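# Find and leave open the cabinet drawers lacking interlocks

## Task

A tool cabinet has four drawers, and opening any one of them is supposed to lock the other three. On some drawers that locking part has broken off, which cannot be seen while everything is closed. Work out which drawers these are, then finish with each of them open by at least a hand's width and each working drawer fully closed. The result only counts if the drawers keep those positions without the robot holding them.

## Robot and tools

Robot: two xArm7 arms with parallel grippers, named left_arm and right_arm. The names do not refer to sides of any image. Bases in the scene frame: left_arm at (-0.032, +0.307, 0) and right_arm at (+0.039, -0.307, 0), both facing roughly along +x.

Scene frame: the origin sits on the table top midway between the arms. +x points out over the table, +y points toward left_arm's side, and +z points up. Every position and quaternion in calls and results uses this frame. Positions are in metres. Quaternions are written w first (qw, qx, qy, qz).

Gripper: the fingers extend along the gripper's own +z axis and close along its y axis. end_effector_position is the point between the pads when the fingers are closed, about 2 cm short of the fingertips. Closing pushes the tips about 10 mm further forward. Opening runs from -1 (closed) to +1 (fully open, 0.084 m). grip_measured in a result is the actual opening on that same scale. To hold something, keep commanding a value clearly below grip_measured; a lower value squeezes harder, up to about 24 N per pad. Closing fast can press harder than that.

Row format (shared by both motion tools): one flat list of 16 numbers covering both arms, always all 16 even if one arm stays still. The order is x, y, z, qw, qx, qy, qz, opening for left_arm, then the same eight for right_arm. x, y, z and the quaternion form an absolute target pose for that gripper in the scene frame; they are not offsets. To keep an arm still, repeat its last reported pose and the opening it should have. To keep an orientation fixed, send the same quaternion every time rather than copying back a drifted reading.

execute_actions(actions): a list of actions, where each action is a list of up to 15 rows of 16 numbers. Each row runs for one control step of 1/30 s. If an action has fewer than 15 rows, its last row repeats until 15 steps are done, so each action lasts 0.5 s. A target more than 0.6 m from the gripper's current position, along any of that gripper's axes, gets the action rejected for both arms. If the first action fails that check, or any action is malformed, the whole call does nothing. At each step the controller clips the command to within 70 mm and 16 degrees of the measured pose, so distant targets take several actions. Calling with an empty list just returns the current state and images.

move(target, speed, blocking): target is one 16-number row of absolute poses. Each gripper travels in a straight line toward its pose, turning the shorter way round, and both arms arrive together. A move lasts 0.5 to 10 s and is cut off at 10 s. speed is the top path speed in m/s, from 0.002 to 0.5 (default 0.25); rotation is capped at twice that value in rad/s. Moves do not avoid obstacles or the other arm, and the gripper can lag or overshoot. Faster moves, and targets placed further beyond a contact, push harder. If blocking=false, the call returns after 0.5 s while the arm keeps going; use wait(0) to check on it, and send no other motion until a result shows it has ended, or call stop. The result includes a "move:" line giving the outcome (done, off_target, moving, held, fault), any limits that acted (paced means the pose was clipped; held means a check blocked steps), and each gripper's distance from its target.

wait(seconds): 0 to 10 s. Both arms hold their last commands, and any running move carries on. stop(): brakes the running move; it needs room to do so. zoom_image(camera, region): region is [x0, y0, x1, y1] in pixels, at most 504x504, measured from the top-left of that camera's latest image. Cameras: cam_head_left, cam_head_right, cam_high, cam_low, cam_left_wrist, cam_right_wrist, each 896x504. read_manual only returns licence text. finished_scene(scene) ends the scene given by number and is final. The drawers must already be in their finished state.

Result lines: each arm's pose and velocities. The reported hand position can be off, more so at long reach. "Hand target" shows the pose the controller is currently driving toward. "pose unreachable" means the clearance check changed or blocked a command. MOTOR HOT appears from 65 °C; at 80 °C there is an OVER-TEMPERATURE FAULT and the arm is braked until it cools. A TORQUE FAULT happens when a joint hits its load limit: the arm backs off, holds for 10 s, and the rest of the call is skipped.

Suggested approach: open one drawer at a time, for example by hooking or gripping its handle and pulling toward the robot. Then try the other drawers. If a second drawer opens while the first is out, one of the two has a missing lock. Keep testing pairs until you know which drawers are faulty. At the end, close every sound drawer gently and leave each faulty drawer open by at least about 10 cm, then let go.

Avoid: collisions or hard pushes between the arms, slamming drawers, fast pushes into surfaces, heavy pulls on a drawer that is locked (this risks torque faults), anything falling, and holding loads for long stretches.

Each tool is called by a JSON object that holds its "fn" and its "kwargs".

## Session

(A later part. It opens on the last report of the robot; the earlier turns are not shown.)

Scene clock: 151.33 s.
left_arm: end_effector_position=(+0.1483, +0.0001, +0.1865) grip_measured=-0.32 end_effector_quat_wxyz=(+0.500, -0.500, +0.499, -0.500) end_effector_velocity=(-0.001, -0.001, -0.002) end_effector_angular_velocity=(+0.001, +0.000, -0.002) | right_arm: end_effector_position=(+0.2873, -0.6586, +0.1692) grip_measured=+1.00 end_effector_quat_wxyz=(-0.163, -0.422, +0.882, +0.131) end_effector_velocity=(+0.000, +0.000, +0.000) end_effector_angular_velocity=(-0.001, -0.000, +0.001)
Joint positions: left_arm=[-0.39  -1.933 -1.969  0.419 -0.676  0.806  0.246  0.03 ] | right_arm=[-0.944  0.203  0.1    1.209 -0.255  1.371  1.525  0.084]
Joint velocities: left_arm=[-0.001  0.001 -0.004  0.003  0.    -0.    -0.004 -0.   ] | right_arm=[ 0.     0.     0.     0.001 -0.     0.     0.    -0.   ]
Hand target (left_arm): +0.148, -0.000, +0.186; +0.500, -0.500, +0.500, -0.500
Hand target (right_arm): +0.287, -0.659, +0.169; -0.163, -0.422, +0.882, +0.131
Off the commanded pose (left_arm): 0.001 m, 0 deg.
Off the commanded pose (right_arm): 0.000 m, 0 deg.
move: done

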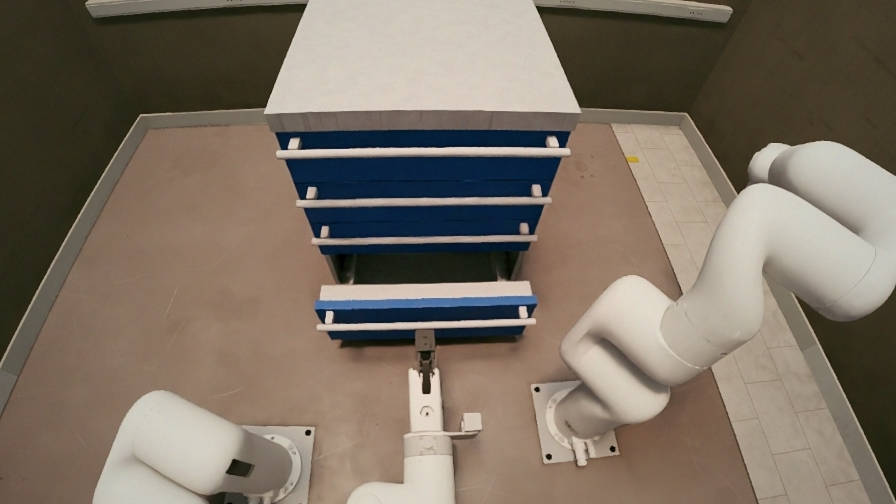

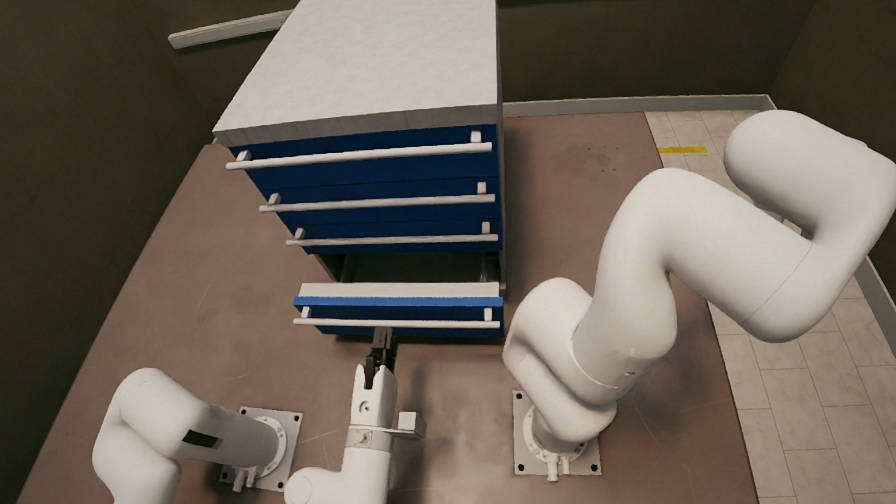

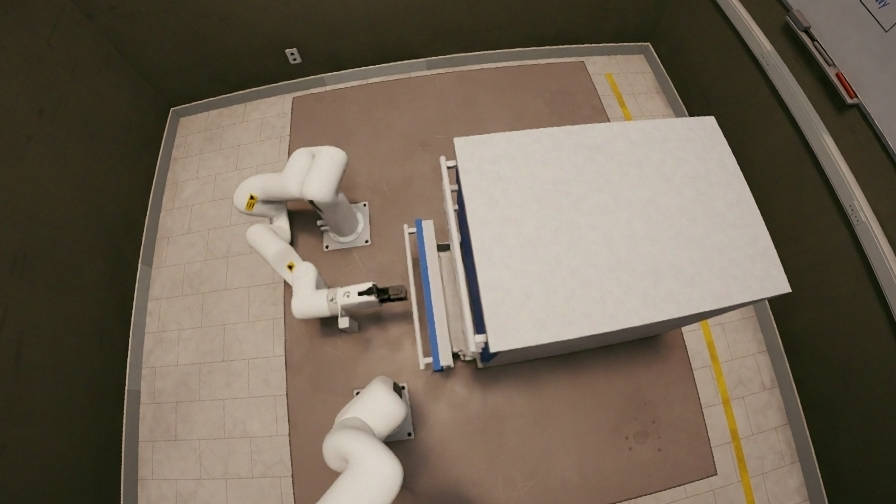

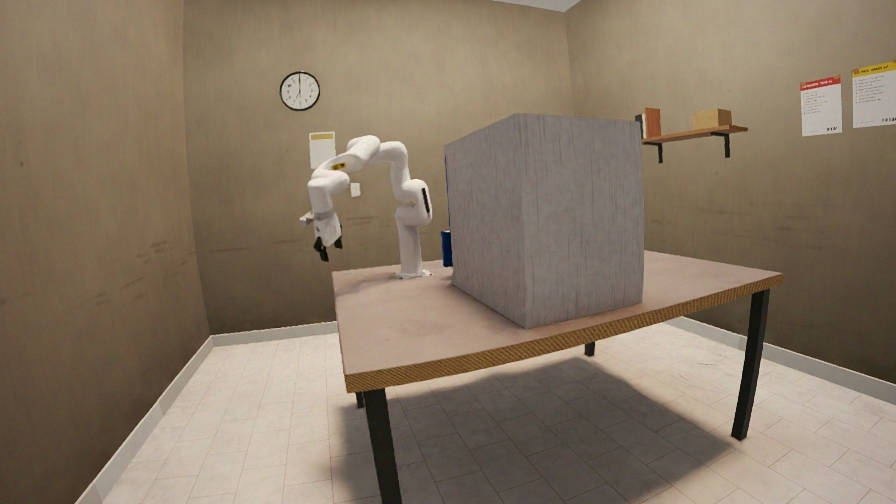

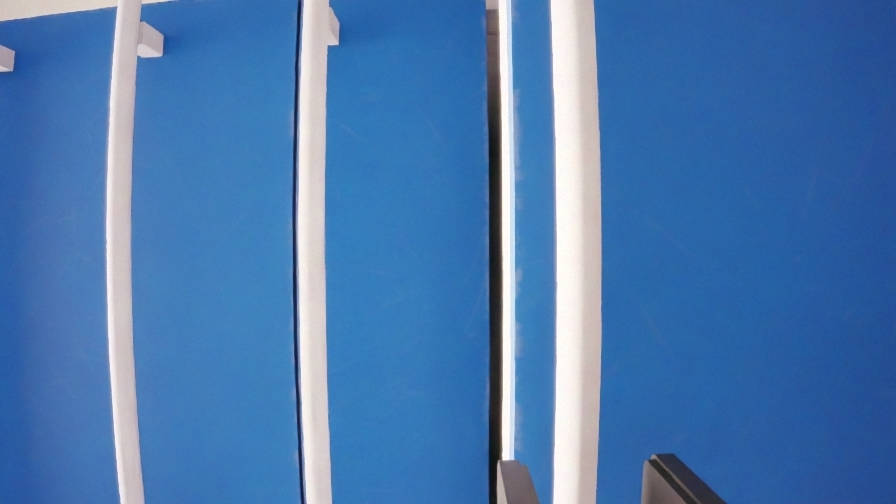

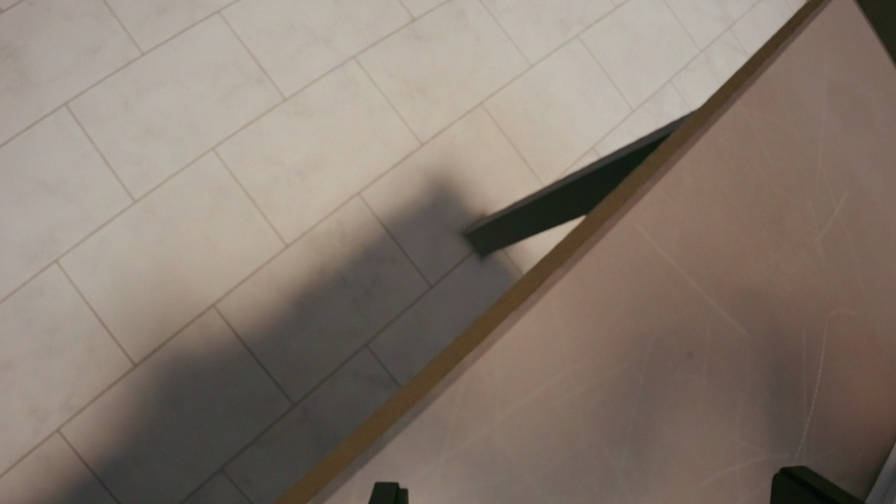

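Grip D4 at 0.1856 and push shut to 0.301.

{"fn": "move", "kwargs": {"target": [0.1858,0.0,0.1857,-0.5,0.5,-0.5,0.5,-0.3,0.2873,-0.6586,0.1692,-0.163,-0.422,0.882,0.131,1], "speed": 0.12}}

{"fn": "execute_actions", "kwargs": {"actions": [[[0.1856,0,0.1857,-0.5,0.5,-0.5,0.5,-0.62,0.2873,-0.6586,0.1692,-0.163,-0.422,0.882,0.131,1]],[[0.1856,0,0.1857,-0.5,0.5,-0.5,0.5,-1,0.2873,-0.6586,0.1692,-0.163,-0.422,0.882,0.131,1]]]}}

{"fn": "move", "kwargs": {"target": [0.302,0.0,0.186,-0.5,0.5,-0.5,0.5,-1,0.2873,-0.6586,0.1692,-0.163,-0.422,0.882,0.131,1], "speed": 0.08}}

Scene clock: 164.27 s.
left_arm: end_effector_position=(+0.1854, -0.0002, +0.1858) grip_measured=-0.32 end_effector_quat_wxyz=(+0.500, -0.500, +0.500, -0.500) end_effector_velocity=(+0.001, +0.001, +0.000) end_effector_angular_velocity=(-0.000, -0.000, +0.001) | right_arm: end_effector_position=(+0.2873, -0.6586, +0.1692) grip_measured=+1.00 end_effector_quat_wxyz=(-0.163, -0.422, +0.882, +0.131) end_effector_velocity=(+0.000, +0.000, +0.000) end_effector_angular_velocity=(+0.000, +0.000, -0.000)
Joint positions: left_arm=[-0.265 -1.937 -2.001  0.401 -0.763  0.663  0.292  0.03 ] | right_arm=[-0.944  0.203  0.1    1.209 -0.255  1.371  1.525  0.084]
Joint velocities: left_arm=[ 0.002  0.    -0.    -0.002 -0.001 -0.002  0.001 -0.   ] | right_arm=[0.    0.    0.    0.001 0.    0.001 0.    0.   ]
Hand target (left_arm): +0.186, +0.000, +0.186; +0.500, -0.500, +0.500, -0.500
Hand target (right_arm): +0.287, -0.659, +0.169; -0.163, -0.422, +0.882, +0.131
Off the commanded pose (left_arm): 0.000 m, 0 deg.
Off the commanded pose (right_arm): 0.000 m, 0 deg.
move: done

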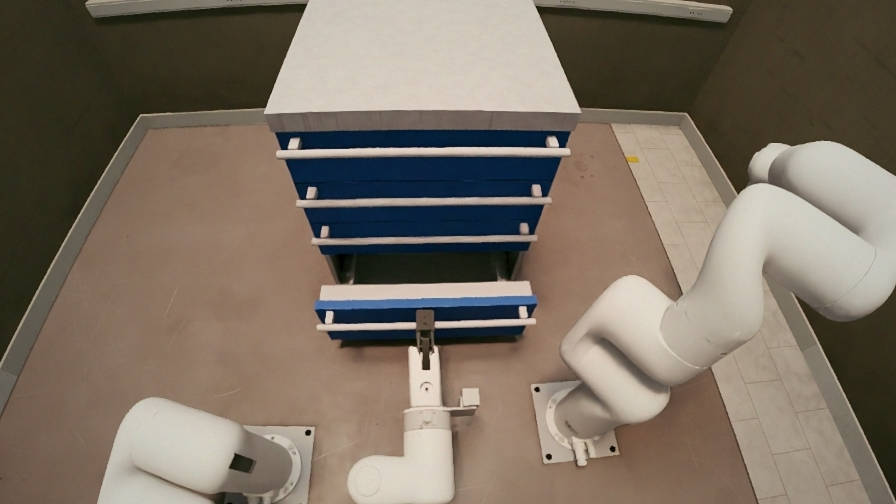

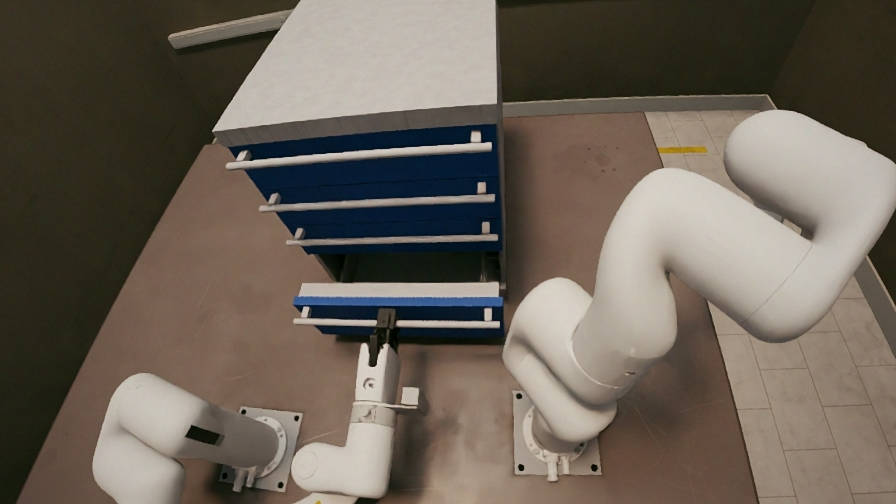

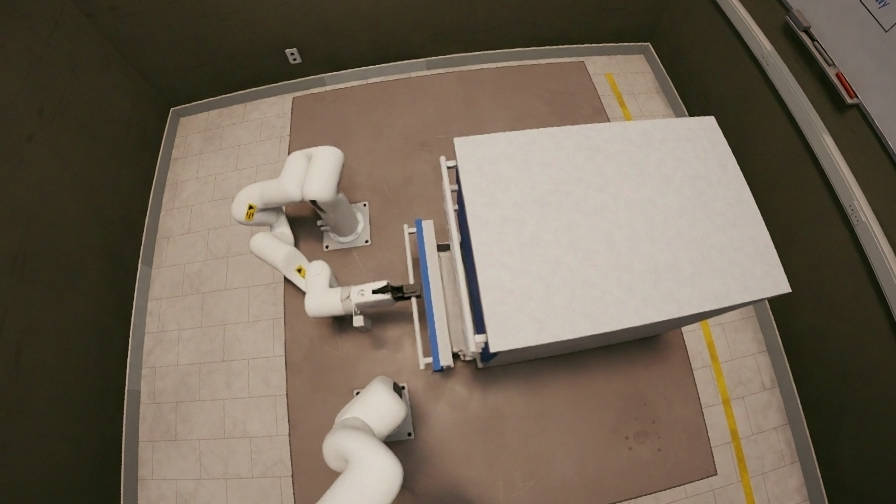

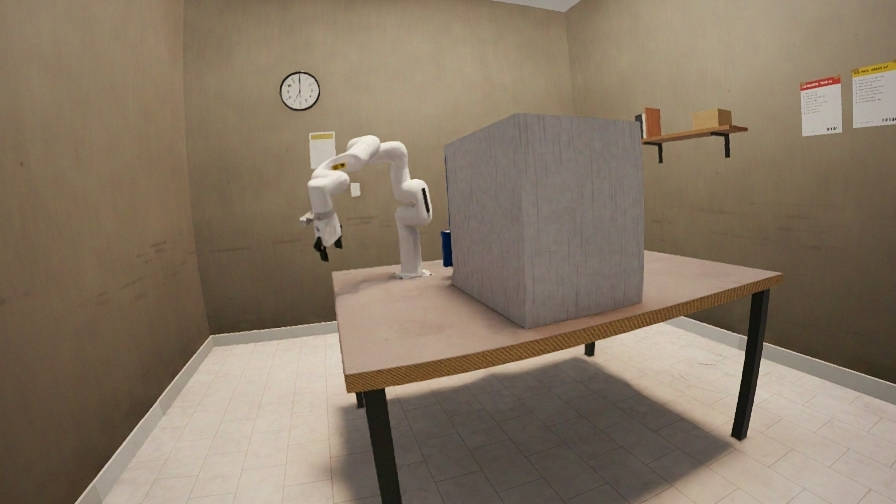

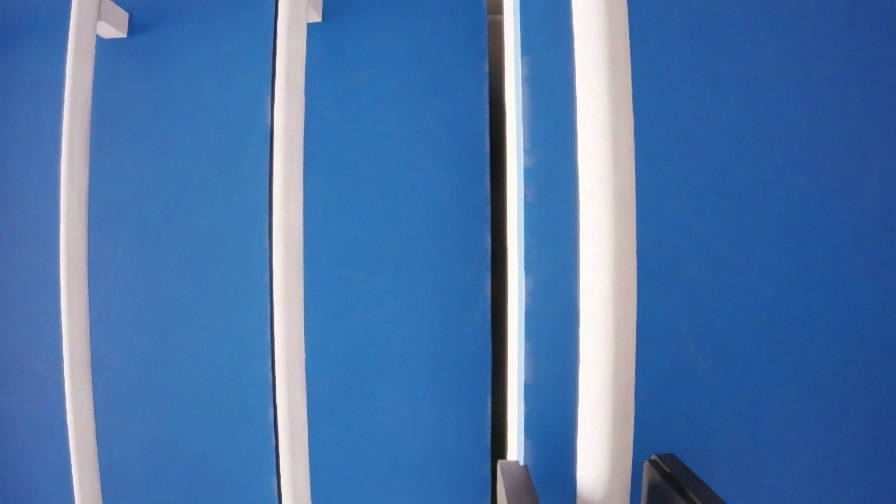

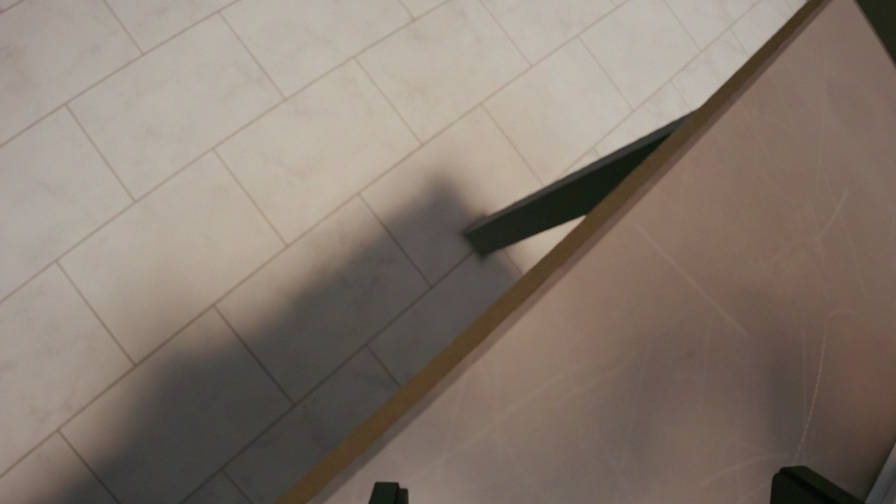

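Scene clock: 165.27 s.
left_arm: end_effector_position=(+0.1856, -0.0000, +0.1856) grip_measured=-0.74 end_effector_quat_wxyz=(+0.500, -0.500, +0.500, -0.500) end_effector_velocity=(+0.000, +0.000, +0.000) end_effector_angular_velocity=(+0.000, -0.000, -0.000) | right_arm: end_effector_position=(+0.2873, -0.6586, +0.1692) grip_measured=+1.00 end_effector_quat_wxyz=(-0.163, -0.422, +0.882, +0.131) end_effector_velocity=(-0.001, +0.000, -0.000) end_effector_angular_velocity=(+0.002, +0.002, -0.001)
Joint positions: left_arm=[-0.264 -1.936 -2.001  0.401 -0.763  0.664  0.292  0.011] | right_arm=[-0.944  0.203  0.1    1.209 -0.255  1.371  1.525  0.084]
Joint velocities: left_arm=[-0. -0. -0. -0. -0. -0.  0.  0.] | right_arm=[-0.002  0.     0.    -0.002 -0.     0.001 -0.001 -0.   ]
Hand target (left_arm): +0.186, -0.000, +0.186; +0.500, -0.500, +0.500, -0.500
Hand target (right_arm): +0.287, -0.659, +0.169; -0.163, -0.422, +0.882, +0.131
Off the commanded pose (left_arm): 0.000 m, 0 deg.
Off the commanded pose (right_arm): 0.000 m, 0 deg.

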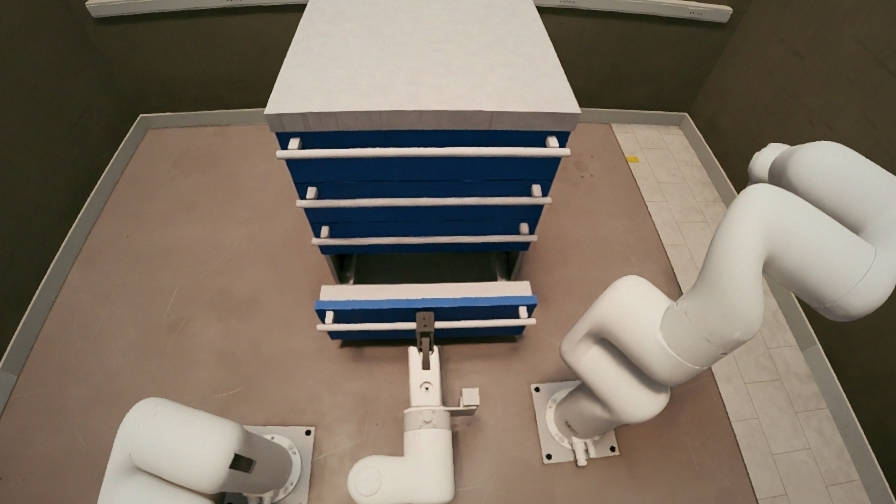

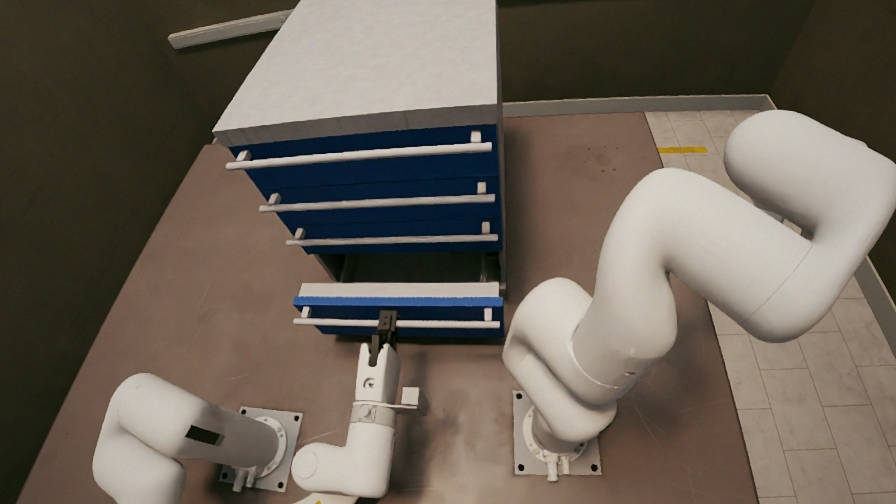

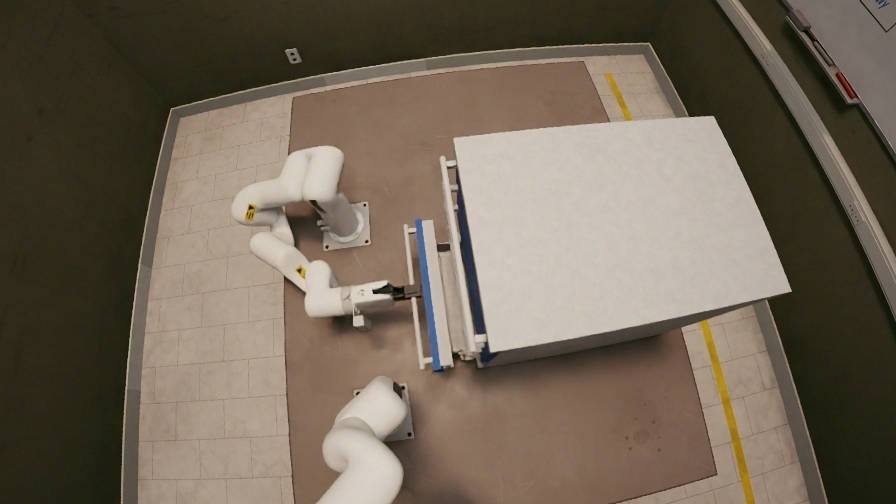

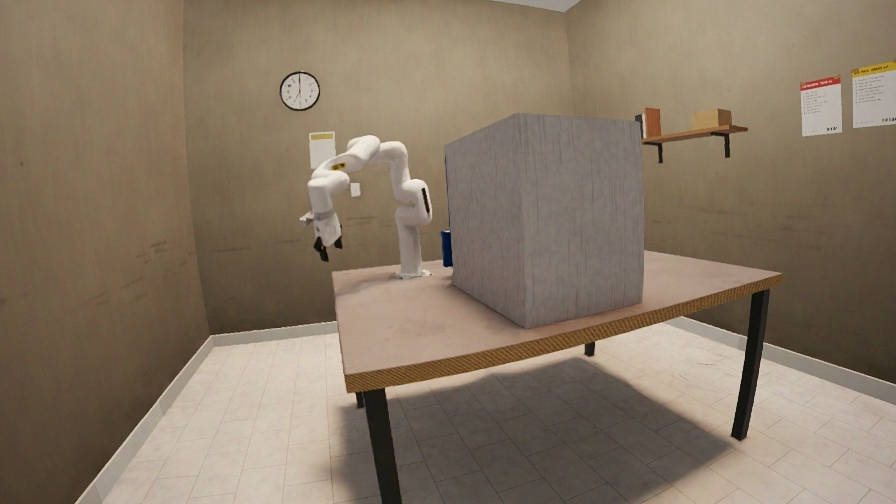

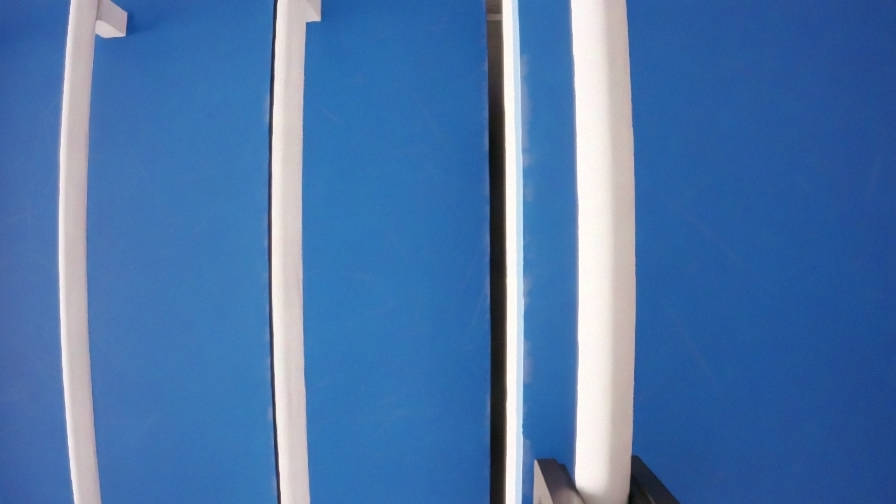

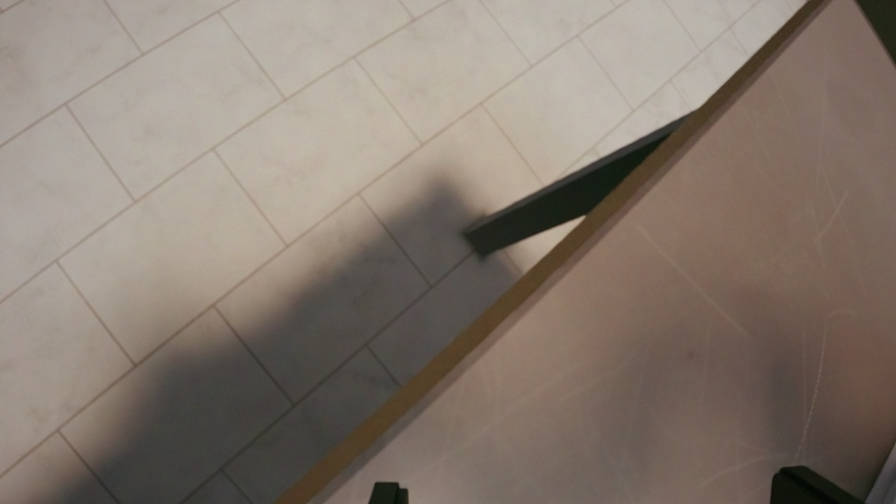

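Scene clock: 167.07 s.
left_arm: end_effector_position=(+0.3012, +0.0006, +0.1862) grip_measured=-0.74 end_effector_quat_wxyz=(+0.501, -0.500, +0.500, -0.500) end_effector_velocity=(+0.000, -0.000, -0.000) end_effector_angular_velocity=(+0.001, +0.001, -0.002) | right_arm: end_effector_position=(+0.2873, -0.6586, +0.1692) grip_measured=+1.00 end_effector_quat_wxyz=(-0.163, -0.422, +0.882, +0.131) end_effector_velocity=(+0.001, -0.001, +0.001) end_effector_angular_velocity=(-0.002, -0.002, +0.000)
Joint positions: left_arm=[ 0.284 -1.901 -2.007  0.485 -1.072  0.192  0.549  0.011] | right_arm=[-0.944  0.203  0.1    1.209 -0.255  1.371  1.525  0.084]
Joint velocities: left_arm=[ 0.003  0.003  0.     0.    -0.003 -0.006  0.005  0.   ] | right_arm=[ 0.     0.     0.     0.002  0.    -0.001  0.001  0.   ]
Hand target (left_arm): +0.301, +0.000, +0.186; +0.501, -0.500, +0.500, -0.500
Hand target (right_arm): +0.287, -0.659, +0.169; -0.163, -0.422, +0.882, +0.131
Off the commanded pose (left_arm): 0.001 m, 0 deg.
Off the commanded pose (right_arm): 0.000 m, 0 deg.
move: done

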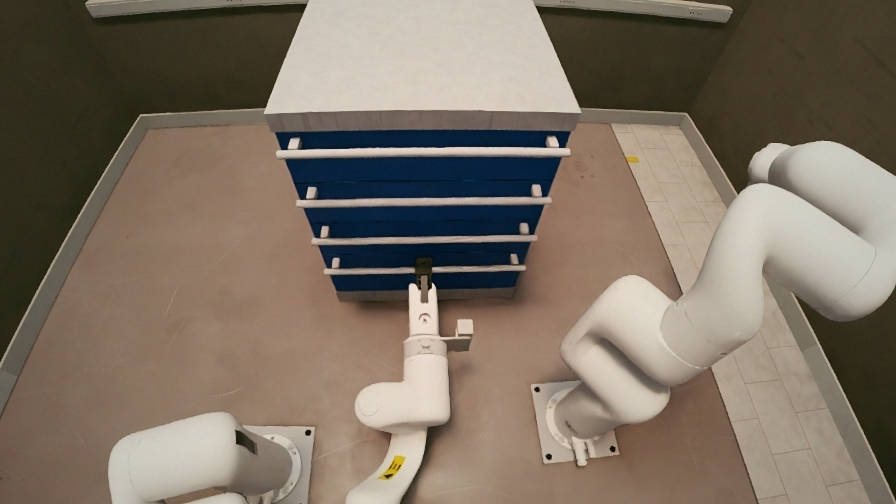

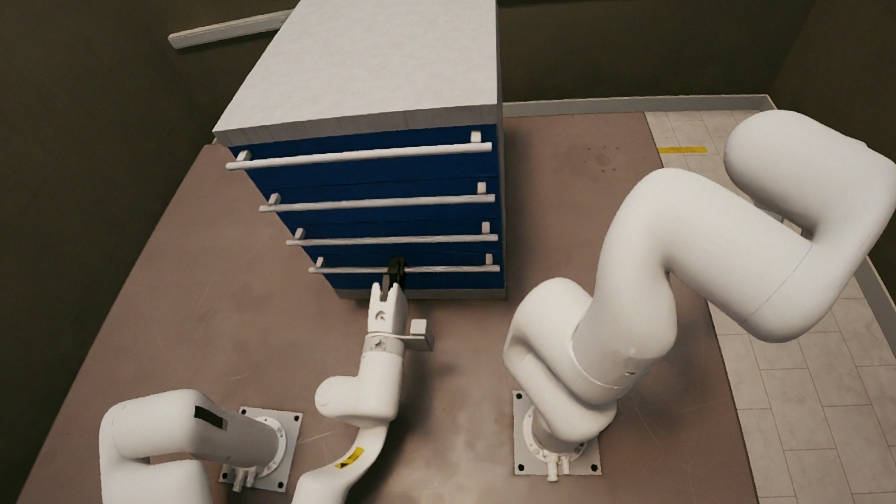

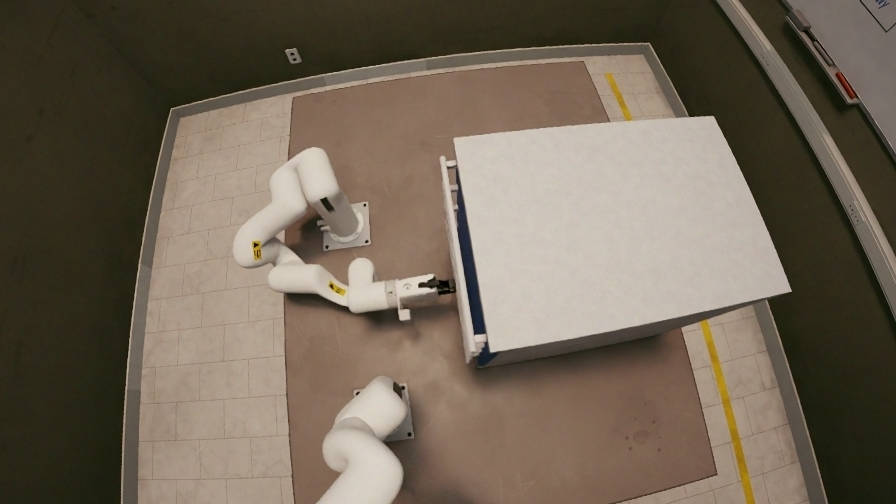

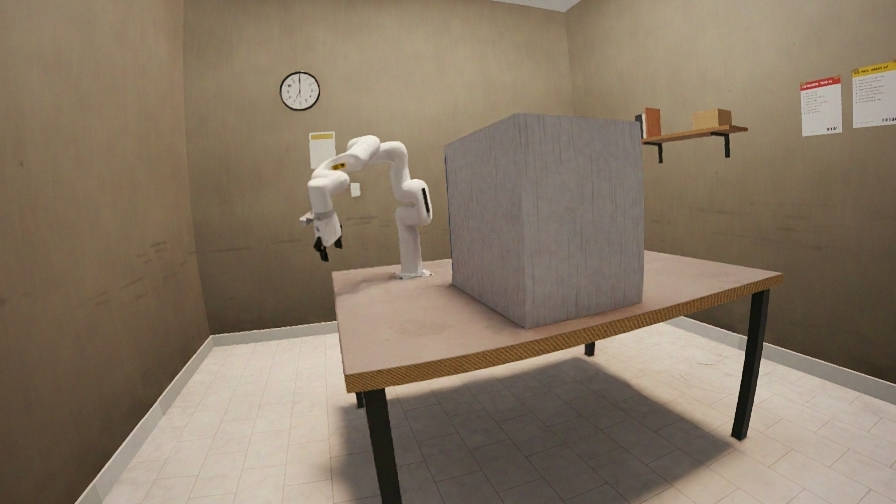

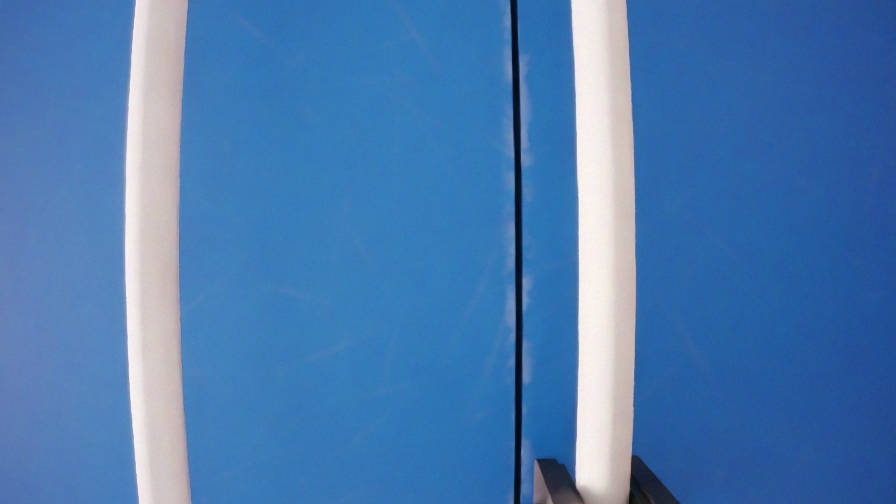

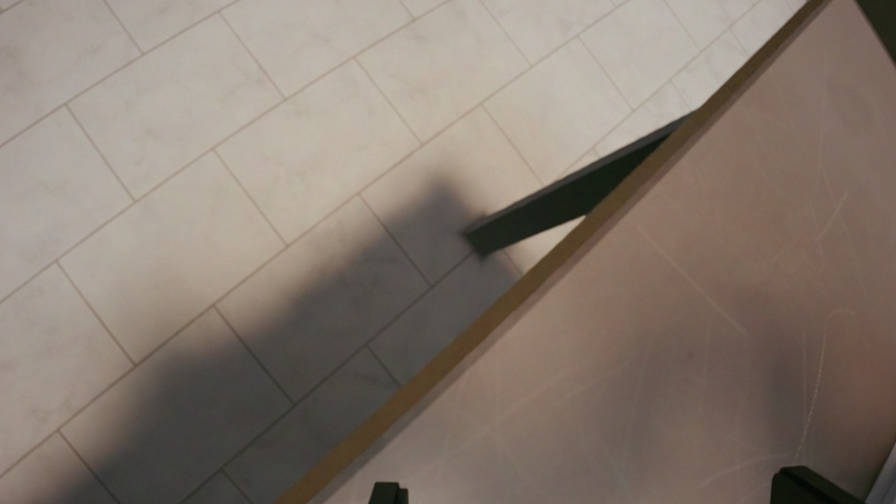

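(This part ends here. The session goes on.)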